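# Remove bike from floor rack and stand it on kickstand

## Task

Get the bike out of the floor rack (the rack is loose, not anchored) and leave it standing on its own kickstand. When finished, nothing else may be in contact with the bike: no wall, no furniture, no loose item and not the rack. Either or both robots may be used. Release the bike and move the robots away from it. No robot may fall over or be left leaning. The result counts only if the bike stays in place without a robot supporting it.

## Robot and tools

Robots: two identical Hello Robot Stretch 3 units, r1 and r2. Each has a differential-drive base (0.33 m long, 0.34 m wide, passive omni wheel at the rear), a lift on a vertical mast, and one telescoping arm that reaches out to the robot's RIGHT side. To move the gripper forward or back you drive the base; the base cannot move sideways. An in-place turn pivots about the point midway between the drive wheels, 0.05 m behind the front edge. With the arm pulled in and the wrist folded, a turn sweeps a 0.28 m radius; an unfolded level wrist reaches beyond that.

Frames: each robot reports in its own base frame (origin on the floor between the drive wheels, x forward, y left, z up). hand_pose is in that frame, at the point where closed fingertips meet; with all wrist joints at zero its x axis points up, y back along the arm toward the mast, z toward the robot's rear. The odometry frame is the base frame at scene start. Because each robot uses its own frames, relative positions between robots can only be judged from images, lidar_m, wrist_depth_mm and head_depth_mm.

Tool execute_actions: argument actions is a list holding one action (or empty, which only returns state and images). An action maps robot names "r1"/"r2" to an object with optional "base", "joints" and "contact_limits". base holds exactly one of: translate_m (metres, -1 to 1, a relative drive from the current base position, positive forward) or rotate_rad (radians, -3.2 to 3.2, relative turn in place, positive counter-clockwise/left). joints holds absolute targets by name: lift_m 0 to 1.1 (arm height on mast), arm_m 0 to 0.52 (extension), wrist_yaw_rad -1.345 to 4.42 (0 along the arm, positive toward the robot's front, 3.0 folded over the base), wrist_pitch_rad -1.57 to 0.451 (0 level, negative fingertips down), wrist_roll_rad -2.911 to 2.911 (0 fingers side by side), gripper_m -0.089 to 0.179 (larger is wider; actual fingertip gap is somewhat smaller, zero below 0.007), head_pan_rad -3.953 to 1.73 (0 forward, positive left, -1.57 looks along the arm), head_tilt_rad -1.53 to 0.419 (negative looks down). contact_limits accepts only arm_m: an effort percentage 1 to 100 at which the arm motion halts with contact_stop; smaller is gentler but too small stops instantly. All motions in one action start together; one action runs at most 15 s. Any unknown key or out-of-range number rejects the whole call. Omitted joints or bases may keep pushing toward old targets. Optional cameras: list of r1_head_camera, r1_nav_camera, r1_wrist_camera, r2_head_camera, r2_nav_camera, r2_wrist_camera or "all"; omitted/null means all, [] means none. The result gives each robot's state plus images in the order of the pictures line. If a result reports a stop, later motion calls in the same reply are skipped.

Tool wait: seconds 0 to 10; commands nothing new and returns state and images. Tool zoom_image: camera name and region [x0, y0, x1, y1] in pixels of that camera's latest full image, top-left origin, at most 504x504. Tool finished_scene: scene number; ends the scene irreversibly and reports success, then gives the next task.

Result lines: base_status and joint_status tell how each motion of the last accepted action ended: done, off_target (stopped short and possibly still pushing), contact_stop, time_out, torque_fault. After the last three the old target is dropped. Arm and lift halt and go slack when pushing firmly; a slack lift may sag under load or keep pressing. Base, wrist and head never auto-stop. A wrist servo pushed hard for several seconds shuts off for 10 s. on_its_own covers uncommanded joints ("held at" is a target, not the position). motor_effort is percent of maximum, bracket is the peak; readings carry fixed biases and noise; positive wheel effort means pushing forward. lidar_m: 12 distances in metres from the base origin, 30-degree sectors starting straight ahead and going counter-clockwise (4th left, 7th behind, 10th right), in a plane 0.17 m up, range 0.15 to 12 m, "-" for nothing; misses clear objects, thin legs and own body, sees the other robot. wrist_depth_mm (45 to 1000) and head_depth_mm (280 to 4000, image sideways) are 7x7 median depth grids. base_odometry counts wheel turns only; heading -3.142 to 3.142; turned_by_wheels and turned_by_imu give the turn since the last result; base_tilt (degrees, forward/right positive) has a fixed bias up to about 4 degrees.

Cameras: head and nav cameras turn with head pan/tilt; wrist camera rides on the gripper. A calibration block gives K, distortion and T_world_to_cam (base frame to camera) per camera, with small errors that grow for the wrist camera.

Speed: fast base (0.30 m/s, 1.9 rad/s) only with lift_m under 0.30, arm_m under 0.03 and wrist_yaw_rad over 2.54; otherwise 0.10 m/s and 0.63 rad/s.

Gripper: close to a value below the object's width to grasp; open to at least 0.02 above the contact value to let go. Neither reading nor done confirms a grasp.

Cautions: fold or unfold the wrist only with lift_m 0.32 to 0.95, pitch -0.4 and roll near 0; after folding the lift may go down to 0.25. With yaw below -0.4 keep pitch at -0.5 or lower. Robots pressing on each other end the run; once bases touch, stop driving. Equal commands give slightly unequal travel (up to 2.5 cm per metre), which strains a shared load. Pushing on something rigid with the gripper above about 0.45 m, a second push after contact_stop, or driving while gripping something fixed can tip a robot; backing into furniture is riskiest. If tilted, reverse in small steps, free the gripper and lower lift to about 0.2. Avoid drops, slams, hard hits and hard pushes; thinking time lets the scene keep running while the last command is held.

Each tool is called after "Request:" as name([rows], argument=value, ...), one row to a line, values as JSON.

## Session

Request:
execute_actions(actions=[])

Scene clock: 0.00 s.
r1.base_odometry: x=+0.000 y=+0.000 heading=+0.000 (m, m, rad; r1's odometry frame)
r1.turned_by_wheels: +0.000 (rad since the last result)
r1.turned_by_imu: +0.000 (rad since the last result)
r1.base_tilt: forward=-2.0 right=-1.8 (deg)
r1.lidar_m: 2.73 2.04 2.78 1.20 0.92 0.90 0.95 1.35 3.09 3.27 3.95 3.85
r1.head_depth_mm: 1963 2932 3695 3723 3690 3575 2373 / 1972 2911 3860 3889 3840 3561 2389 / 1994 2959 - - - 3596 2411 / 1980 2993 - - - 3558 2403 / 2011 2930 - - - 3571 2391 / 1991 2998 - - - 3545 2367 / 2006 2964 - - - 3361 2320
r1.base_status: not commanded
r1.joint_positions: lift_m=+0.430 arm_m=+0.003 wrist_yaw_rad=+2.802 wrist_pitch_rad=-0.306 wrist_roll_rad=-0.016 gripper_m=+0.037 head_pan_rad=+0.017 head_tilt_rad=+0.010
r1.joint_status: not commanded
r1.motor_effort: left_wheel=+0 right_wheel=-1 lift_m=+36 arm_m=+0 wrist_yaw_rad=+0 wrist_pitch_rad=+6 wrist_roll_rad=+0 gripper_m=+0 head_pan_rad=+1 head_tilt_rad=+2 (%)
r1.hand_pose: x=+0.0578 y=+0.0756 z=+0.4689 quat_wxyz=(+0.225, +0.701, -0.010, +0.676) (m; r1's base frame)
r1.wrist_depth_mm: 895 - - - - - - / 884 - - - - - - / - - - - - - - / - - - - - - - / - 917 947 850 854 837 842 / 718 746 749 700 690 693 721 / 634 - 620 614 600 594 582
r2.base_odometry: x=+0.000 y=+0.000 heading=+0.000 (m, m, rad; r2's odometry frame)
r2.turned_by_wheels: +0.000 (rad since the last result)
r2.turned_by_imu: +0.000 (rad since the last result)
r2.base_tilt: forward=-0.4 right=+0.4 (deg)
r2.lidar_m: 0.82 0.70 0.69 0.78 1.29 1.98 2.23 3.71 4.10 1.78 6.89 1.51
r2.head_depth_mm: 1616 1616 1615 1624 1611 1620 1616 / 1331 1338 1340 1334 1342 1331 1330 / 1138 1138 1132 1136 1134 1132 1126 / 984 985 986 982 985 985 989 / 873 877 874 872 874 871 872 / 789 782 781 782 780 782 784 / 708 711 710 707 705 709 708
r2.base_status: not commanded
r2.joint_positions: lift_m=+0.411 arm_m=+0.002 wrist_yaw_rad=+2.992 wrist_pitch_rad=-0.485 wrist_roll_rad=+0.011 gripper_m=+0.037 head_pan_rad=-0.008 head_tilt_rad=-0.011
r2.joint_status: not commanded
r2.motor_effort: left_wheel=+0 right_wheel=+0 lift_m=+41 arm_m=-1 wrist_yaw_rad=+0 wrist_pitch_rad=+8 wrist_roll_rad=+0 gripper_m=-1 head_pan_rad=+0 head_tilt_rad=+2 (%)
r2.hand_pose: x=+0.0110 y=+0.0665 z=+0.4090 quat_wxyz=(+0.222, +0.701, +0.117, +0.668) (m; r2's base frame)
r2.wrist_depth_mm: - - 948 785 684 590 534 / - - - 879 733 640 567 / - - - 922 805 706 612 / 799 805 820 799 784 750 653 / 683 699 - 689 681 668 670 / 603 600 - 595 586 597 596 / 528 535 - 525 522 530 518
pictures: r1_head_camera (sideways: a quarter turn clockwise sets it upright), r1_nav_camera (sideways: a quarter turn counterclockwise sets it upright), r1_wrist_camera, r2_head_camera (sideways: a quarter turn clockwise sets it upright), r2_nav_camera (sideways: a quarter turn counterclockwise sets it upright), r2_wrist_camera
camera_calibration (this result's frames):
r1_head_camera: T_world_to_cam=[[-0.0000701294, -0.0122385, -0.999925, 1.32313], [0.0248449, 0.999616, -0.0122365, 0.0188698], [0.999691, -0.0248438, 0.000233961, -0.0468388], [0, 0, 0, 1]] pos_world=[0.0464483, -0.00383315, 1.32327]
r1_nav_camera: T_world_to_cam=[[-0.0525927, -0.0490325, 0.997412, -1.2514], [0.0515544, -0.997595, -0.0463231, 0.112118], [0.997284, 0.0489847, 0.054994, -0.127616], [0, 0, 0, 1]] pos_world=[0.0556749, 0.0567408, 1.26037]
r1_wrist_camera: T_world_to_cam=[[0.938042, -0.346071, -0.017661, -0.0153453], [-0.184101, -0.454541, -0.871492, 0.485058], [0.29357, 0.820748, -0.490091, 0.322064], [0, 0, 0, 1]] pos_world=[0.00914595, -0.049165, 0.580294]
r2_head_camera: T_world_to_cam=[[-0.0530319, 0.0506116, -0.997309, 1.3163], [0.0198485, 0.998571, 0.0496202, -0.0606622], [0.998396, -0.0171636, -0.0539607, 0.025372], [0, 0, 0, 1]] pos_world=[0.0456784, -0.00560899, 1.31713]
r2_nav_camera: T_world_to_cam=[[0.0506179, 0.0371486, 0.998027, -1.26577], [0.0179224, -0.999181, 0.0362826, 0.00588426], [0.998557, 0.0160504, -0.0512423, 0.0175541], [0, 0, 0, 1]] pos_world=[0.0464364, 0.0526193, 1.26396]
r2_wrist_camera: T_world_to_cam=[[0.981257, -0.192585, -0.00683536, -0.000948138], [-0.130368, -0.637295, -0.759513, 0.382621], [0.141915, 0.746168, -0.650456, 0.384585], [0, 0, 0, 1]] pos_world=[-0.0037662, -0.0433056, 0.540755]
Images, in order (width x height): r1_head_camera 896x504, r1_nav_camera 672x504, r1_wrist_camera 644x364, r2_head_camera 896x504, r2_nav_camera 672x504, r2_wrist_camera 644x364.

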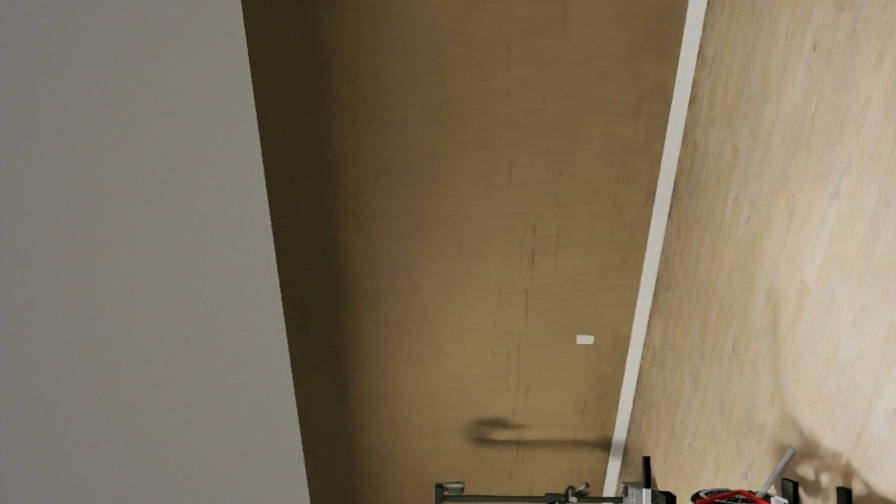

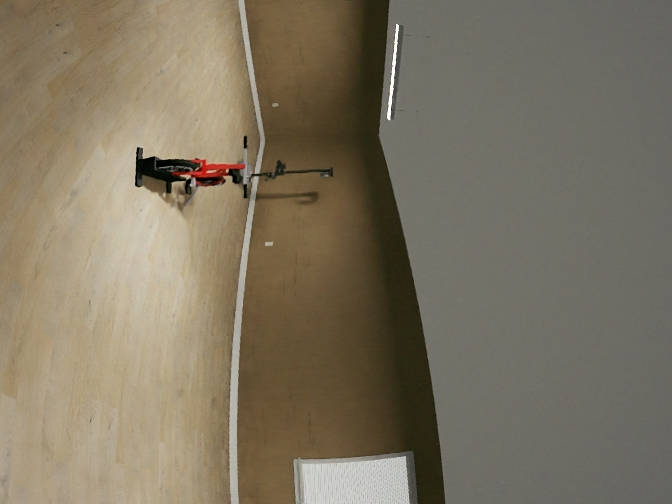

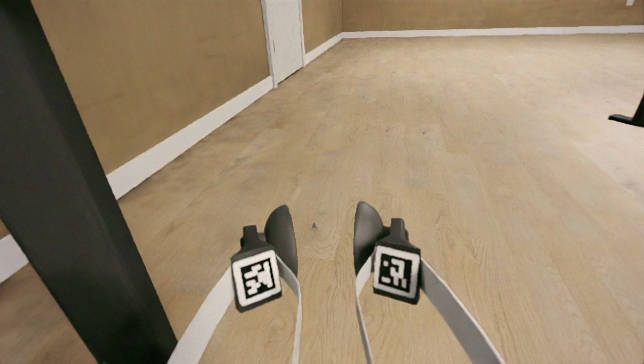

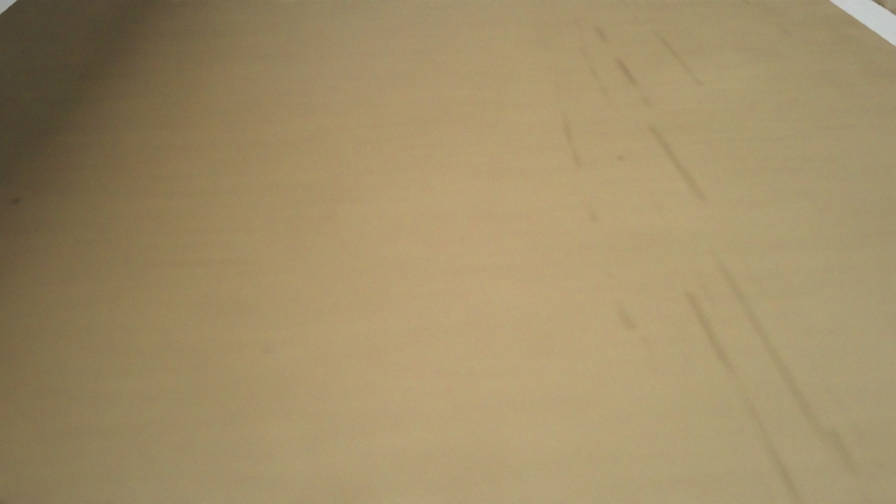

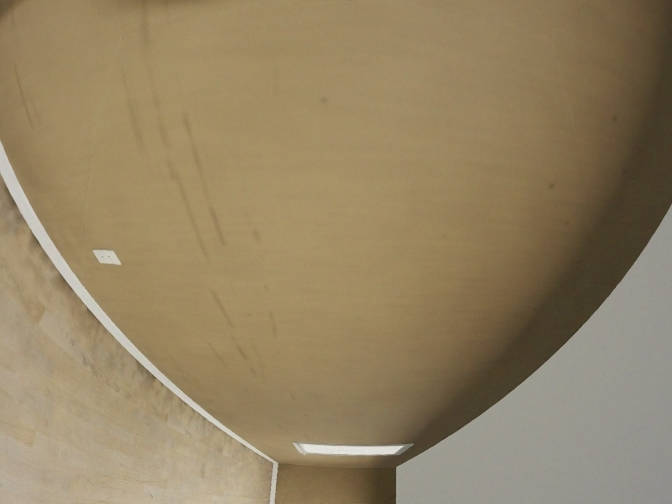

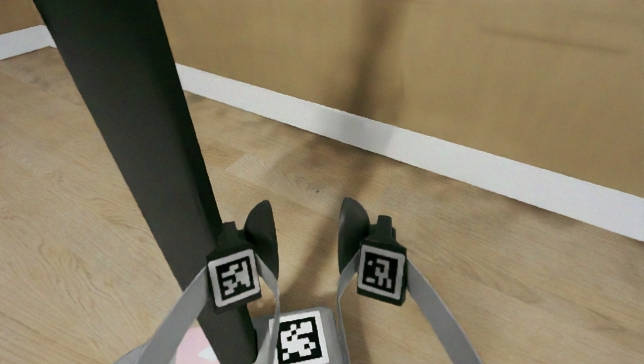

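Request:
execute_actions([
  {"r1":{"joints":{"head_pan_rad":0.4,"head_tilt_rad":-0.35}},"r2":{"joints":{"head_pan_rad":1.7,"head_tilt_rad":-0.6}}},
], cameras=["r1_head_camera","r2_head_camera","r2_nav_camera"])

Scene clock: 12.20 s.
r1.base_odometry: x=+0.000 y=+0.000 heading=+0.000 (m, m, rad; r1's odometry frame)
r1.turned_by_wheels: +0.000 (rad since the last result)
r1.turned_by_imu: +0.001 (rad since the last result)
r1.base_tilt: forward=-1.9 right=-1.9 (deg)
r1.lidar_m: 2.73 2.04 2.78 1.20 0.92 0.89 0.95 1.36 3.08 3.28 3.96 3.84
r1.head_depth_mm: - - - 3894 2563 1898 1521 / - - - 3763 2509 1889 1504 / - - - 3771 2518 1889 1514 / - - - 2740 2307 1879 1514 / - - - 3619 2503 1857 1497 / - - - 3615 2464 1871 1495 / - - - 3629 2451 1865 1492
r1.base_status: not commanded
r1.joint_positions: lift_m=+0.430 arm_m=+0.003 wrist_yaw_rad=+2.802 wrist_pitch_rad=-0.306 wrist_roll_rad=-0.016 gripper_m=+0.037 head_pan_rad=+0.393 head_tilt_rad=-0.345
r1.joint_status: all done
r1.motor_effort: left_wheel=+0(1) right_wheel=-1(0) lift_m=+35(35) arm_m=+0(0) wrist_yaw_rad=+1(1) wrist_pitch_rad=+6(6) wrist_roll_rad=+0(0) gripper_m=+1(0) head_pan_rad=+3(24) head_tilt_rad=-3(23) (%)
r1.hand_pose: x=+0.0578 y=+0.0756 z=+0.4689 quat_wxyz=(+0.225, +0.701, -0.010, +0.676) (m; r1's base frame)
r1.wrist_depth_mm: 899 - - - - - - / 914 - - - - - - / - - - - - - - / - - - - - - - / - 882 925 879 870 836 837 / 718 753 746 693 706 703 689 / 626 - 593 610 613 601 581
r2.base_odometry: x=+0.000 y=+0.000 heading=+0.000 (m, m, rad; r2's odometry frame)
r2.turned_by_wheels: +0.000 (rad since the last result)
r2.turned_by_imu: +0.001 (rad since the last result)
r2.base_tilt: forward=-0.4 right=+0.4 (deg)
r2.lidar_m: 0.82 0.70 0.69 0.78 1.30 1.98 2.23 3.73 4.09 1.78 6.84 1.51
r2.head_depth_mm: 632 689 761 844 951 1091 1152 / 688 761 843 951 1093 1270 1190 / 760 843 950 1089 1275 1366 1183 / 847 955 1093 1269 1545 1402 1192 / 952 1091 1278 1538 1679 1419 1221 / 1090 1284 1543 1913 1791 - - / 1282 1504 1742 - - - 1164
r2.base_status: not commanded
r2.joint_positions: lift_m=+0.411 arm_m=+0.002 wrist_yaw_rad=+2.992 wrist_pitch_rad=-0.485 wrist_roll_rad=+0.011 gripper_m=+0.037 head_pan_rad=+1.693 head_tilt_rad=-0.592
r2.joint_status: all done
r2.motor_effort: left_wheel=+0(0) right_wheel=+1(0) lift_m=+41(42) arm_m=+0(0) wrist_yaw_rad=+1(0) wrist_pitch_rad=+8(9) wrist_roll_rad=+0(0) gripper_m=+0(1) head_pan_rad=+4(41) head_tilt_rad=-3(28) (%)
r2.hand_pose: x=+0.0110 y=+0.0665 z=+0.4090 quat_wxyz=(+0.222, +0.701, +0.117, +0.668) (m; r2's base frame)
r2.wrist_depth_mm: - - 936 793 676 595 529 / - - - 865 736 643 568 / - - - 938 797 696 608 / 824 832 810 808 808 751 663 / 687 699 - 700 681 682 664 / 597 605 - 593 592 577 593 / 530 538 - 520 531 533 517
pictures: r1_head_camera (sideways: a quarter turn clockwise sets it upright), r2_head_camera (sideways: a quarter turn clockwise sets it upright), r2_nav_camera (sideways: a quarter turn counterclockwise sets it upright)
camera_calibration (this result's frames):
r1_head_camera: T_world_to_cam=[[-0.316405, -0.144332, -0.93758, 1.24344], [-0.349853, 0.936441, -0.0260919, 0.0391848], [0.881754, 0.31976, -0.34679, 0.405587], [0, 0, 0, 1]] pos_world=[0.0495123, 0.013084, 1.3075]
r2_head_camera: T_world_to_cam=[[0.0222742, -0.594019, -0.804143, 1.06365], [-0.99576, -0.0849866, 0.0351976, -0.0356572], [-0.0892494, 0.799949, -0.593394, 0.734037], [0, 0, 0, 1]] pos_world=[0.00631414, 0.0416088, 1.29216]
r2_nav_camera: T_world_to_cam=[[-0.109086, 0.581119, 0.806474, -1.01471], [0.986469, 0.163178, 0.0158526, 0.0265939], [-0.122386, 0.797291, -0.591057, 0.726921], [0, 0, 0, 1]] pos_world=[-0.0479603, 0.00576165, 1.24757]
Images, in order (width x height): r1_head_camera 896x504, r2_head_camera 896x504, r2_nav_camera 672x504.

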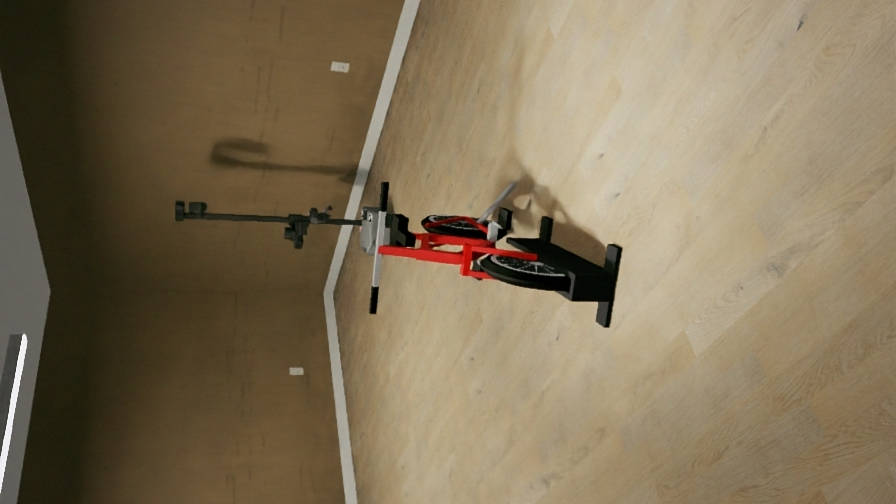

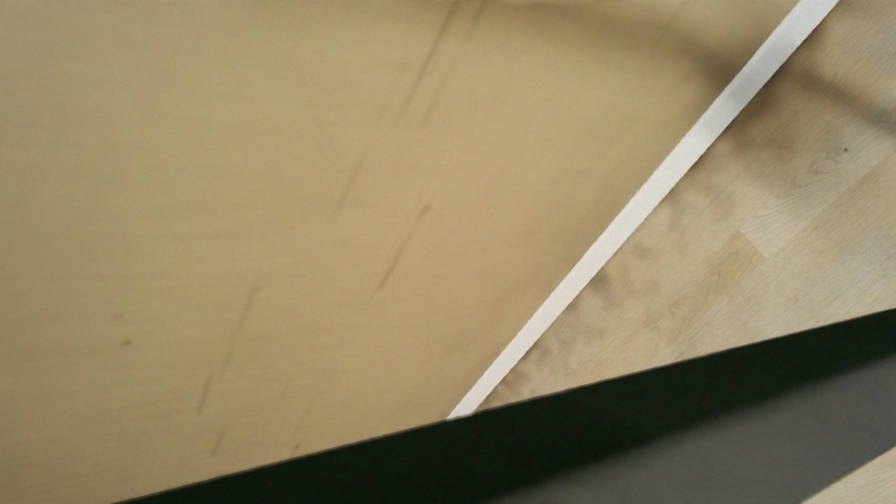

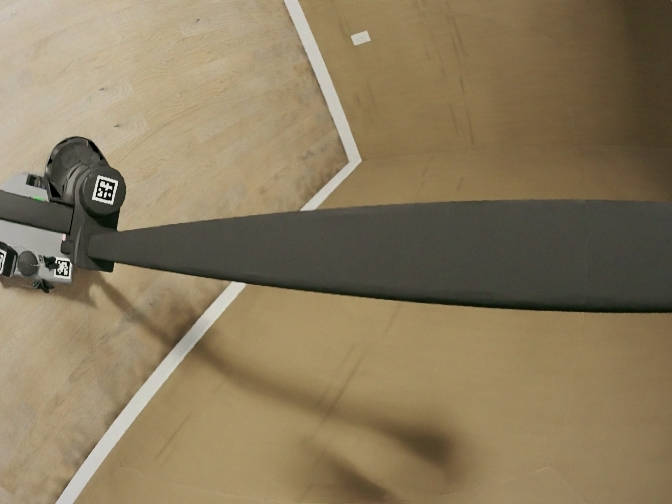

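Request:
execute_actions([
  {"r1":{"base":{"rotate_rad":0.757},"joints":{"lift_m":0.28,"wrist_yaw_rad":3.0}},"r2":{"joints":{"head_pan_rad":-2.0,"head_tilt_rad":-0.7}}},
], cameras=["r2_head_camera","r2_nav_camera"])

Request:
execute_actions([
  {"r1":{"base":{"translate_m":1.0}}},
], cameras=[])

Request:
execute_actions([
  {"r1":{"base":{"translate_m":0.72}}},
], cameras=[])

Request:
execute_actions([
  {"r1":{"base":{"rotate_rad":-0.637},"joints":{"head_pan_rad":-0.4,"head_tilt_rad":-0.8,"lift_m":0.4}}},
], cameras=["r1_head_camera"])

Scene clock: 40.97 s.
r1.base_odometry: x=+0.000 y=+0.000 heading=+0.757 (m, m, rad; r1's odometry frame)
r1.turned_by_wheels: +0.757 (rad since the last result)
r1.turned_by_imu: +0.767 (rad since the last result)
r1.base_tilt: forward=-2.0 right=-1.8 (deg)
r1.lidar_m: 5.61 1.71 1.02 0.89 0.90 1.05 1.90 3.08 3.64 3.85 3.87 2.04
r1.head_depth_mm: - - - 3792 2517 1903 1525 / - - - 3706 2524 1897 1509 / - - - 3756 2505 1890 1503 / - - - 3740 2473 1888 1505 / - - - 3713 2472 1893 1496 / 2640 2755 2852 2992 2456 1859 1503 / 2015 2121 2211 2234 2268 1847 1492
r1.base_status: done
r1.joint_positions: lift_m=+0.280 arm_m=+0.003 wrist_yaw_rad=+2.997 wrist_pitch_rad=-0.306 wrist_roll_rad=-0.016 gripper_m=+0.037 head_pan_rad=+0.393 head_tilt_rad=-0.346
r1.joint_status: all done
r1.motor_effort: left_wheel=-2(8) right_wheel=+1(8) lift_m=+28(32) arm_m=+0(0) wrist_yaw_rad=+4(6) wrist_pitch_rad=+6(6) wrist_roll_rad=+0(0) gripper_m=-1(1) head_pan_rad=+3(3) head_tilt_rad=-2(3) (%)
r1.hand_pose: x=+0.0129 y=+0.0867 z=+0.3187 quat_wxyz=(+0.158, +0.699, +0.059, +0.695) (m; r1's base frame)
r1.wrist_depth_mm: 654 - 798 866 - - - / 702 - 831 952 - - - / 724 - 915 - - - - / 793 844 860 828 830 784 762 / 686 686 692 645 635 639 604 / 551 551 - 532 506 519 504 / 470 476 - - 447 446 441
r2.base_odometry: x=+0.000 y=+0.000 heading=+0.000 (m, m, rad; r2's odometry frame)
r2.turned_by_wheels: +0.000 (rad since the last result)
r2.turned_by_imu: +0.001 (rad since the last result)
r2.base_tilt: forward=-0.4 right=+0.5 (deg)
r2.lidar_m: 0.82 0.69 0.69 0.79 1.30 1.97 2.24 3.73 4.11 1.79 6.85 1.51
r2.head_depth_mm: 3468 3685 2530 1931 1561 1314 1131 / 3553 3663 2531 1950 1564 1317 1140 / 3614 3671 2578 1951 1575 1323 1166 / 3765 3703 2575 1949 1580 1329 1150 / 3896 3808 2595 1960 1596 1332 1157 / 3993 3881 2633 1991 1607 1349 1155 / - 3879 2675 2009 1610 1354 1155
r2.base_status: not commanded
r2.joint_positions: lift_m=+0.411 arm_m=+0.002 wrist_yaw_rad=+2.992 wrist_pitch_rad=-0.485 wrist_roll_rad=+0.011 gripper_m=+0.037 head_pan_rad=-1.993 head_tilt_rad=-0.691
r2.joint_status: all done
r2.motor_effort: left_wheel=+0(0) right_wheel=+0(0) lift_m=+41(41) arm_m=+0(0) wrist_yaw_rad=+1(0) wrist_pitch_rad=+9(9) wrist_roll_rad=+0(0) gripper_m=-1(1) head_pan_rad=-3(41) head_tilt_rad=-3(11) (%)
r2.hand_pose: x=+0.0110 y=+0.0665 z=+0.4090 quat_wxyz=(+0.222, +0.701, +0.117, +0.668) (m; r2's base frame)
r2.wrist_depth_mm: - - 928 793 676 603 530 / - - - 845 756 643 559 / - - - 943 820 692 608 / 807 807 816 802 822 765 655 / 679 682 - 681 681 675 664 / 598 590 - 601 594 598 596 / 530 541 - 524 529 525 523
pictures: r2_head_camera (sideways: a quarter turn clockwise sets it upright), r2_nav_camera (sideways: a quarter turn counterclockwise sets it upright)
camera_calibration (this result's frames):
r2_head_camera: T_world_to_cam=[[0.3197, 0.589646, -0.741693, 0.980439], [0.894681, -0.445602, 0.0313905, -0.0422283], [-0.311991, -0.673614, -0.670004, 0.835053], [0, 0, 0, 1]] pos_world=[-0.0151371, -0.0344259, 1.288]
r2_nav_camera: T_world_to_cam=[[-0.23884, -0.623754, 0.744235, -0.932793], [-0.929103, 0.369638, 0.0116311, 0.0437767], [-0.282353, -0.688693, -0.667816, 0.827748], [0, 0, 0, 1]] pos_world=[0.0516016, -0.0279506, 1.24649]
Images, in order (width x height): r2_head_camera 896x504, r2_nav_camera 672x504.

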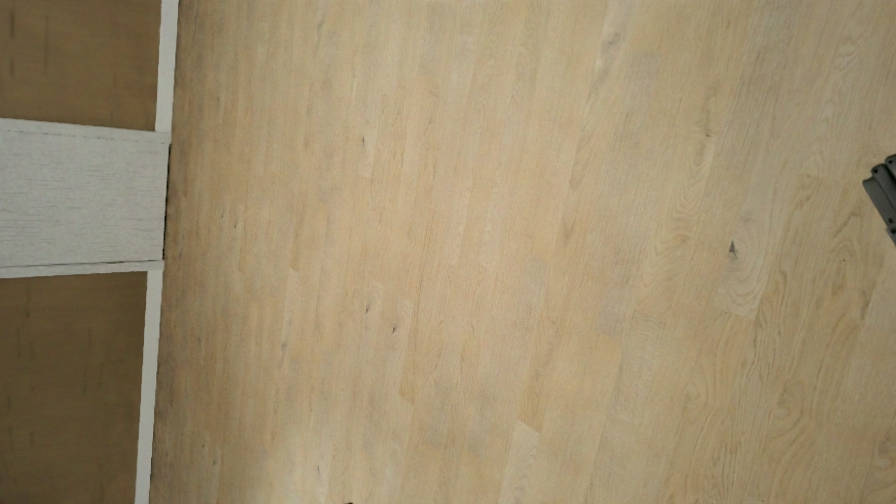

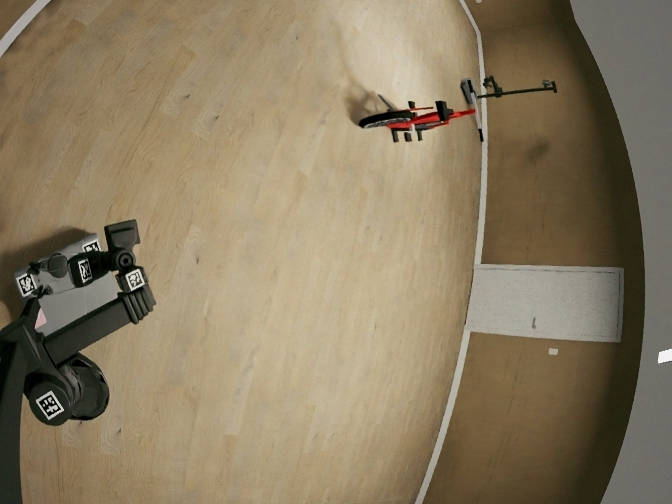

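Scene clock: 46.13 s.
r1.base_odometry: x=+0.727 y=+0.687 heading=+0.757 (m, m, rad; r1's odometry frame)
r1.turned_by_wheels: +0.000 (rad since the last result)
r1.turned_by_imu: -0.003 (rad since the last result)
r1.base_tilt: forward=-1.9 right=-2.0 (deg)
r1.lidar_m: 4.69 2.13 1.29 1.12 1.12 1.32 2.38 4.06 4.14 3.63 3.62 1.17
r1.head_depth_mm: - - - 3807 2532 1891 1513 / - - - 3724 2530 1886 1516 / - - - 3756 2481 1869 1514 / - - - 3731 2452 1878 1496 / - - - 3620 2481 1873 1494 / 3451 3579 3701 3399 2483 1867 1503 / 2622 2703 2766 2869 2446 1859 1486
r1.base_status: done
r1.joint_positions: lift_m=+0.280 arm_m=+0.003 wrist_yaw_rad=+2.998 wrist_pitch_rad=-0.306 wrist_roll_rad=-0.016 gripper_m=+0.037 head_pan_rad=+0.393 head_tilt_rad=-0.346
r1.joint_status: not commanded
r1.motor_effort: left_wheel=-2(9) right_wheel=+1(8) lift_m=+28(28) arm_m=+0(1) wrist_yaw_rad=+3(3) wrist_pitch_rad=+7(6) wrist_roll_rad=+0(0) gripper_m=+0(0) head_pan_rad=+3(3) head_tilt_rad=-2(2) (%)
r1.hand_pose: x=+0.0128 y=+0.0867 z=+0.3187 quat_wxyz=(+0.158, +0.699, +0.059, +0.695) (m; r1's base frame)
r1.wrist_depth_mm: 811 - - - - - - / 866 - - - - - - / 951 - - - - - - / 910 881 843 840 827 797 765 / 692 677 683 646 648 635 622 / 570 552 - 525 512 520 515 / 479 475 - - 455 439 438
r2.base_odometry: x=+0.000 y=+0.000 heading=+0.000 (m, m, rad; r2's odometry frame)
r2.turned_by_wheels: +0.000 (rad since the last result)
r2.turned_by_imu: +0.001 (rad since the last result)
r2.base_tilt: forward=-0.3 right=+0.5 (deg)
r2.lidar_m: 0.82 0.69 0.69 0.78 1.30 1.98 2.24 3.72 4.09 1.79 6.88 1.51
r2.head_depth_mm: 3438 3638 2508 1947 1556 1316 1134 / 3571 3629 2518 1919 1571 1321 1141 / 3587 3646 2559 1935 1581 1318 1167 / 3721 3684 2584 1958 1590 1339 1149 / 3916 3746 2596 1967 1596 1339 1150 / - 3821 2616 2006 1597 1341 1161 / - 3887 2685 1995 1611 1355 1162
r2.base_status: not commanded
r2.joint_positions: lift_m=+0.411 arm_m=+0.002 wrist_yaw_rad=+2.992 wrist_pitch_rad=-0.485 wrist_roll_rad=+0.011 gripper_m=+0.037 head_pan_rad=-1.993 head_tilt_rad=-0.691
r2.joint_status: not commanded
r2.motor_effort: left_wheel=+0(0) right_wheel=+0(0) lift_m=+41(42) arm_m=+0(1) wrist_yaw_rad=+0(0) wrist_pitch_rad=+8(8) wrist_roll_rad=+0(0) gripper_m=-1(1) head_pan_rad=-3(4) head_tilt_rad=-3(4) (%)
r2.hand_pose: x=+0.0110 y=+0.0665 z=+0.4090 quat_wxyz=(+0.222, +0.701, +0.117, +0.668) (m; r2's base frame)
r2.wrist_depth_mm: - - 937 802 685 600 528 / - - - 878 739 643 572 / - - - 911 809 697 607 / 819 798 806 824 796 731 666 / 695 690 - 685 681 683 667 / 598 593 - 590 606 594 593 / 529 539 - 525 519 521 523
pictures: none
No camera images: the call's "cameras" was empty. Leave "cameras" out to get every camera's image.

Scene clock: 50.30 s.
r1.base_odometry: x=+1.250 y=+1.181 heading=+0.757 (m, m, rad; r1's odometry frame)
r1.turned_by_wheels: +0.000 (rad since the last result)
r1.turned_by_imu: -0.002 (rad since the last result)
r1.base_tilt: forward=-2.0 right=-1.8 (deg)
r1.lidar_m: 3.98 2.50 1.46 1.29 1.30 1.52 2.71 4.76 3.96 0.78 0.78 3.40
r1.head_depth_mm: 3365 3515 3724 3808 2526 1892 1516 / 3375 3593 3788 3722 2557 1902 1510 / 3362 3520 3847 3698 2498 1888 1506 / 3468 3600 3818 3661 2495 1888 1505 / 3442 3657 - 3641 2479 1874 1501 / 3495 3720 - 3652 2460 1870 1490 / 3054 3091 3220 3176 2472 1867 1491
r1.base_status: done
r1.joint_positions: lift_m=+0.280 arm_m=+0.003 wrist_yaw_rad=+2.998 wrist_pitch_rad=-0.306 wrist_roll_rad=-0.016 gripper_m=+0.037 head_pan_rad=+0.393 head_tilt_rad=-0.346
r1.joint_status: not commanded
r1.motor_effort: left_wheel=-1(9) right_wheel=+1(8) lift_m=+28(28) arm_m=+0(0) wrist_yaw_rad=+3(2) wrist_pitch_rad=+6(6) wrist_roll_rad=+1(0) gripper_m=+0(1) head_pan_rad=+3(4) head_tilt_rad=-3(2) (%)
r1.hand_pose: x=+0.0127 y=+0.0867 z=+0.3187 quat_wxyz=(+0.158, +0.699, +0.059, +0.695) (m; r1's base frame)
r1.wrist_depth_mm: 940 - - - - - - / - - - - - - - / - - - - - - - / 896 862 864 857 809 808 784 / 677 681 699 643 653 628 609 / 559 548 - 522 515 522 512 / 471 474 - - 446 439 438
r2.base_odometry: x=+0.000 y=+0.000 heading=+0.000 (m, m, rad; r2's odometry frame)
r2.turned_by_wheels: +0.000 (rad since the last result)
r2.turned_by_imu: +0.001 (rad since the last result)
r2.base_tilt: forward=-0.3 right=+0.5 (deg)
r2.lidar_m: 0.82 0.69 0.69 0.78 1.30 1.98 2.24 3.71 4.10 1.78 6.87 1.51
r2.head_depth_mm: 3432 3611 2493 1948 1556 1312 1141 / 3545 3745 2530 1941 1575 1320 1138 / 3636 3654 2576 1949 1571 1322 1158 / 3785 3763 2580 1960 1581 1333 1145 / 3943 3747 2599 1984 1592 1339 1146 / - 3842 2610 2002 1595 1338 1152 / - 3309 2697 2017 1608 1352 1161
r2.base_status: not commanded
r2.joint_positions: lift_m=+0.411 arm_m=+0.002 wrist_yaw_rad=+2.992 wrist_pitch_rad=-0.485 wrist_roll_rad=+0.011 gripper_m=+0.037 head_pan_rad=-1.993 head_tilt_rad=-0.691
r2.joint_status: not commanded
r2.motor_effort: left_wheel=+0(0) right_wheel=+1(0) lift_m=+42(42) arm_m=+0(1) wrist_yaw_rad=+0(0) wrist_pitch_rad=+9(8) wrist_roll_rad=+0(0) gripper_m=-1(1) head_pan_rad=-4(3) head_tilt_rad=-3(3) (%)
r2.hand_pose: x=+0.0110 y=+0.0665 z=+0.4090 quat_wxyz=(+0.222, +0.701, +0.117, +0.668) (m; r2's base frame)
r2.wrist_depth_mm: - - 949 797 697 598 533 / - - - 863 732 636 564 / - - - 903 798 691 611 / 805 820 794 805 790 763 665 / 689 687 - 682 695 677 666 / 604 606 - 596 581 597 592 / 526 546 - 520 521 534 521
pictures: none
No camera images: the call's "cameras" was empty. Leave "cameras" out to get every camera's image.

Scene clock: 52.23 s.
r1.base_odometry: x=+1.250 y=+1.181 heading=+0.120 (m, m, rad; r1's odometry frame)
r1.turned_by_wheels: -0.637 (rad since the last result)
r1.turned_by_imu: -0.643 (rad since the last result)
r1.base_tilt: forward=-1.9 right=-1.9 (deg)
r1.lidar_m: 3.40 4.02 3.06 1.57 1.30 1.29 1.43 2.25 4.73 4.26 3.48 0.78
r1.head_depth_mm: 2949 2833 2203 1815 1538 1337 1175 / 3016 2805 2205 1796 1533 1331 1175 / 3068 2826 2171 1744 1295 1321 1163 / 3157 2754 1565 1430 1451 1316 1172 / 3186 2698 1685 1675 1511 1318 1159 / 3253 2691 2112 1762 1502 1309 1155 / 3319 2688 2124 1738 1487 1302 1147
r1.base_status: done
r1.joint_positions: lift_m=+0.400 arm_m=+0.003 wrist_yaw_rad=+2.998 wrist_pitch_rad=-0.307 wrist_roll_rad=-0.016 gripper_m=+0.037 head_pan_rad=-0.393 head_tilt_rad=-0.790
r1.joint_status: all done
r1.motor_effort: left_wheel=+3(13) right_wheel=-3(8) lift_m=+43(44) arm_m=+0(0) wrist_yaw_rad=+3(3) wrist_pitch_rad=+7(6) wrist_roll_rad=+0(0) gripper_m=+1(1) head_pan_rad=-3(33) head_tilt_rad=-5(29) (%)
r1.hand_pose: x=+0.0127 y=+0.0867 z=+0.4381 quat_wxyz=(+0.158, +0.699, +0.059, +0.695) (m; r1's base frame)
r1.wrist_depth_mm: 971 - - - - - - / - - - - - - - / - - - - - - - / - - - - - - - / 873 879 865 833 832 813 800 / 721 709 - 668 652 677 643 / 597 595 587 571 569 553 565
r2.base_odometry: x=+0.000 y=+0.000 heading=+0.000 (m, m, rad; r2's odometry frame)
r2.turned_by_wheels: +0.000 (rad since the last result)
r2.turned_by_imu: +0.000 (rad since the last result)
r2.base_tilt: forward=-0.3 right=+0.5 (deg)
r2.lidar_m: 0.82 0.69 0.69 0.78 1.30 1.98 2.24 3.69 4.10 1.78 6.83 1.51
r2.head_depth_mm: 3457 3654 2545 1913 1562 1315 1131 / 3494 3714 2544 1932 1563 1325 1137 / 3633 3723 2536 1955 1577 1326 1158 / 3715 3740 2582 1975 1581 1330 1147 / 3866 3806 2570 1970 1596 1341 1151 / - 3856 2635 1973 1605 1345 1161 / - 3294 2664 2000 1618 1346 1166
r2.base_status: not commanded
r2.joint_positions: lift_m=+0.411 arm_m=+0.002 wrist_yaw_rad=+2.992 wrist_pitch_rad=-0.485 wrist_roll_rad=+0.011 gripper_m=+0.037 head_pan_rad=-1.993 head_tilt_rad=-0.691
r2.joint_status: not commanded
r2.motor_effort: left_wheel=+0(0) right_wheel=+1(0) lift_m=+42(41) arm_m=+0(0) wrist_yaw_rad=+0(1) wrist_pitch_rad=+8(8) wrist_roll_rad=+0(0) gripper_m=-1(1) head_pan_rad=-3(4) head_tilt_rad=-3(3) (%)
r2.hand_pose: x=+0.0110 y=+0.0665 z=+0.4090 quat_wxyz=(+0.222, +0.701, +0.117, +0.668) (m; r2's base frame)
r2.wrist_depth_mm: - - 950 788 680 594 535 / - - - 867 728 639 575 / - - - 907 829 695 608 / 819 793 796 806 792 749 648 / 688 686 - 678 691 685 642 / 606 590 - 592 586 584 596 / 528 544 - 535 522 526 529
pictures: r1_head_camera (sideways: a quarter turn clockwise sets it upright)
camera_calibration (this result's frames):
r1_head_camera: T_world_to_cam=[[-0.667102, 0.263357, -0.696863, 0.931712], [0.401644, 0.914978, -0.0387041, 0.0510014], [0.627421, -0.30571, -0.716159, 0.887704], [0, 0, 0, 1]] pos_world=[0.0440991, -0.0206582, 1.28699]
Images, in order (width x height): r1_head_camera 896x504.

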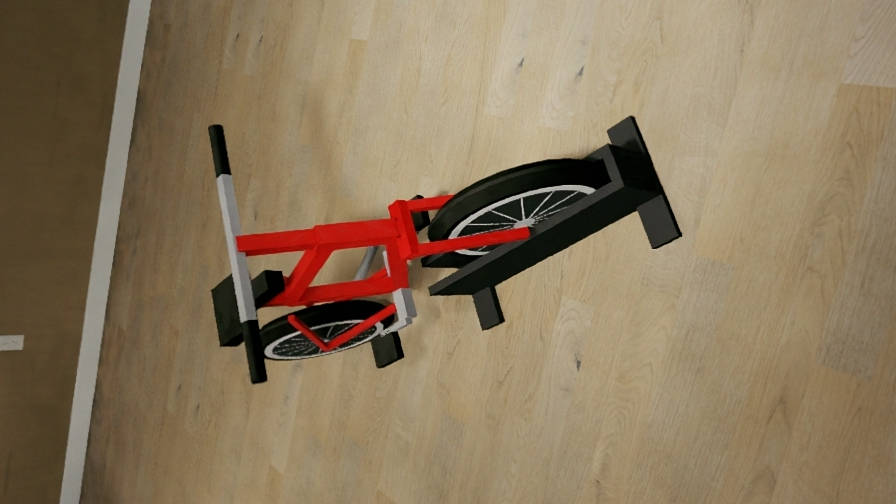

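Request:
execute_actions([
  {"r1":{"joints":{"wrist_pitch_rad":-0.4,"wrist_yaw_rad":1.57,"arm_m":0.24}},"r2":{"joints":{"head_pan_rad":-1.5,"head_tilt_rad":-0.5}}},
], cameras=["r2_head_camera","r1_wrist_camera"])

Scene clock: 68.67 s.
r1.base_odometry: x=+1.250 y=+1.181 heading=+0.120 (m, m, rad; r1's odometry frame)
r1.turned_by_wheels: +0.000 (rad since the last result)
r1.turned_by_imu: +0.001 (rad since the last result)
r1.base_tilt: forward=-2.0 right=-1.9 (deg)
r1.lidar_m: 3.40 4.01 3.08 1.57 1.30 1.29 1.44 2.26 4.74 4.26 3.48 0.77
r1.head_depth_mm: 2907 2852 2202 1809 1536 1334 1177 / 2976 2797 2199 1785 1536 1331 1172 / 3049 2748 2156 1755 1298 1326 1166 / 3128 2755 1567 1427 1451 1319 1160 / 3227 2737 1680 1679 1506 1309 1161 / 3245 2691 2133 1756 1497 1289 1158 / 3350 2663 2123 1737 1482 1298 1151
r1.base_status: not commanded
r1.joint_positions: lift_m=+0.400 arm_m=+0.240 wrist_yaw_rad=+1.572 wrist_pitch_rad=-0.413 wrist_roll_rad=-0.016 gripper_m=+0.037 head_pan_rad=-0.393 head_tilt_rad=-0.790
r1.joint_status: all done
r1.motor_effort: left_wheel=+3(3) right_wheel=-3(3) lift_m=+42(43) arm_m=+2(0) wrist_yaw_rad=+0(3) wrist_pitch_rad=+5(6) wrist_roll_rad=+0(0) gripper_m=+0(0) head_pan_rad=-3(3) head_tilt_rad=-5(6) (%)
r1.hand_pose: x=+0.2037 y=-0.3844 z=+0.4136 quat_wxyz=(+0.595, +0.589, -0.381, +0.392) (m; r1's base frame)
r1.wrist_depth_mm: - - - - - - - / - - - - - - - / - - - - - - - / 950 923 893 849 827 858 834 / 757 741 751 719 692 716 693 / 638 622 642 598 600 594 589 / 547 540 537 533 524 523 505
r2.base_odometry: x=+0.000 y=+0.000 heading=+0.000 (m, m, rad; r2's odometry frame)
r2.turned_by_wheels: +0.000 (rad since the last result)
r2.turned_by_imu: +0.001 (rad since the last result)
r2.base_tilt: forward=-0.3 right=+0.5 (deg)
r2.lidar_m: 0.82 0.69 0.69 0.79 1.30 1.98 2.24 3.71 4.09 1.79 6.86 1.51
r2.head_depth_mm: 3866 - 3777 2479 1826 1470 1219 / - - 3565 2484 1859 1487 1231 / - - 3615 2525 1859 1494 1235 / - - 3637 2319 1886 1497 1239 / - - - 2568 1894 1506 1246 / - - - 2599 1906 1506 1251 / - - - 2626 1933 1529 1258
r2.base_status: not commanded
r2.joint_positions: lift_m=+0.411 arm_m=+0.002 wrist_yaw_rad=+2.992 wrist_pitch_rad=-0.485 wrist_roll_rad=+0.011 gripper_m=+0.037 head_pan_rad=-1.507 head_tilt_rad=-0.508
r2.joint_status: all done
r2.motor_effort: left_wheel=+0(0) right_wheel=+1(1) lift_m=+42(42) arm_m=+0(0) wrist_yaw_rad=+0(1) wrist_pitch_rad=+9(8) wrist_roll_rad=+0(0) gripper_m=-1(1) head_pan_rad=+4(33) head_tilt_rad=+3(16) (%)
r2.hand_pose: x=+0.0110 y=+0.0665 z=+0.4090 quat_wxyz=(+0.222, +0.701, +0.117, +0.668) (m; r2's base frame)
r2.wrist_depth_mm: - - 932 769 673 596 533 / - - - 883 720 643 563 / - - - 922 786 695 616 / 820 819 791 806 814 746 650 / 692 688 - 693 691 667 666 / 597 589 - 596 594 611 586 / 538 546 - 535 534 526 519
pictures: r1_wrist_camera, r2_head_camera (sideways: a quarter turn clockwise sets it upright)
camera_calibration (this result's frames):
r1_wrist_camera: T_world_to_cam=[[-0.0139128, -0.999773, -0.0161279, -0.370437], [-0.579701, 0.0212071, -0.814553, 0.494595], [0.81471, -0.00198336, -0.579865, 0.244395], [0, 0, 0, 1]] pos_world=[0.0824521, -0.380357, 0.538616]
r2_head_camera: T_world_to_cam=[[0.0168818, 0.524344, -0.851339, 1.12522], [0.998825, 0.0298354, 0.0381822, -0.0517139], [0.0454206, -0.850984, -0.523224, 0.641924], [0, 0, 0, 1]] pos_world=[0.00350077, -0.0421943, 1.29579]
Images, in order (width x height): r1_wrist_camera 644x364, r2_head_camera 896x504.

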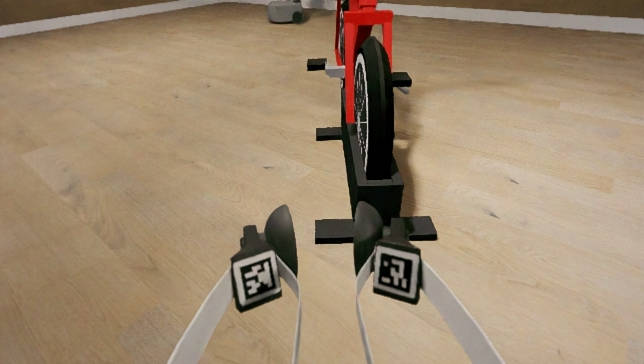

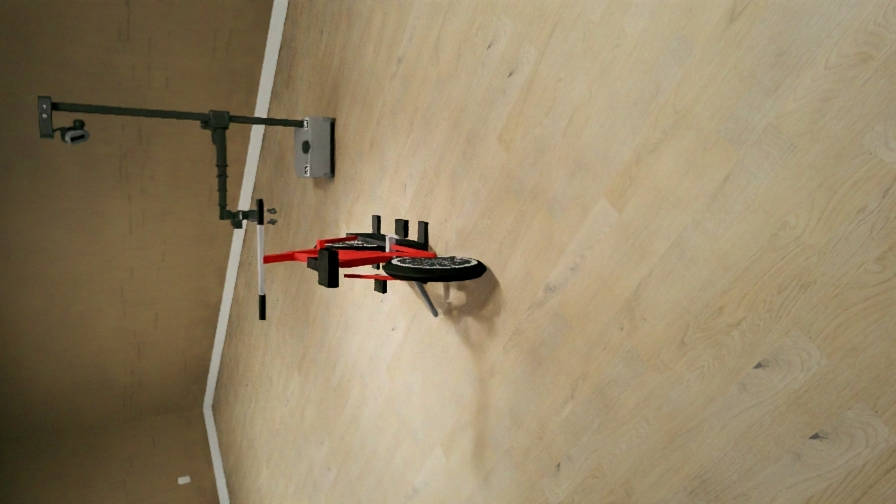

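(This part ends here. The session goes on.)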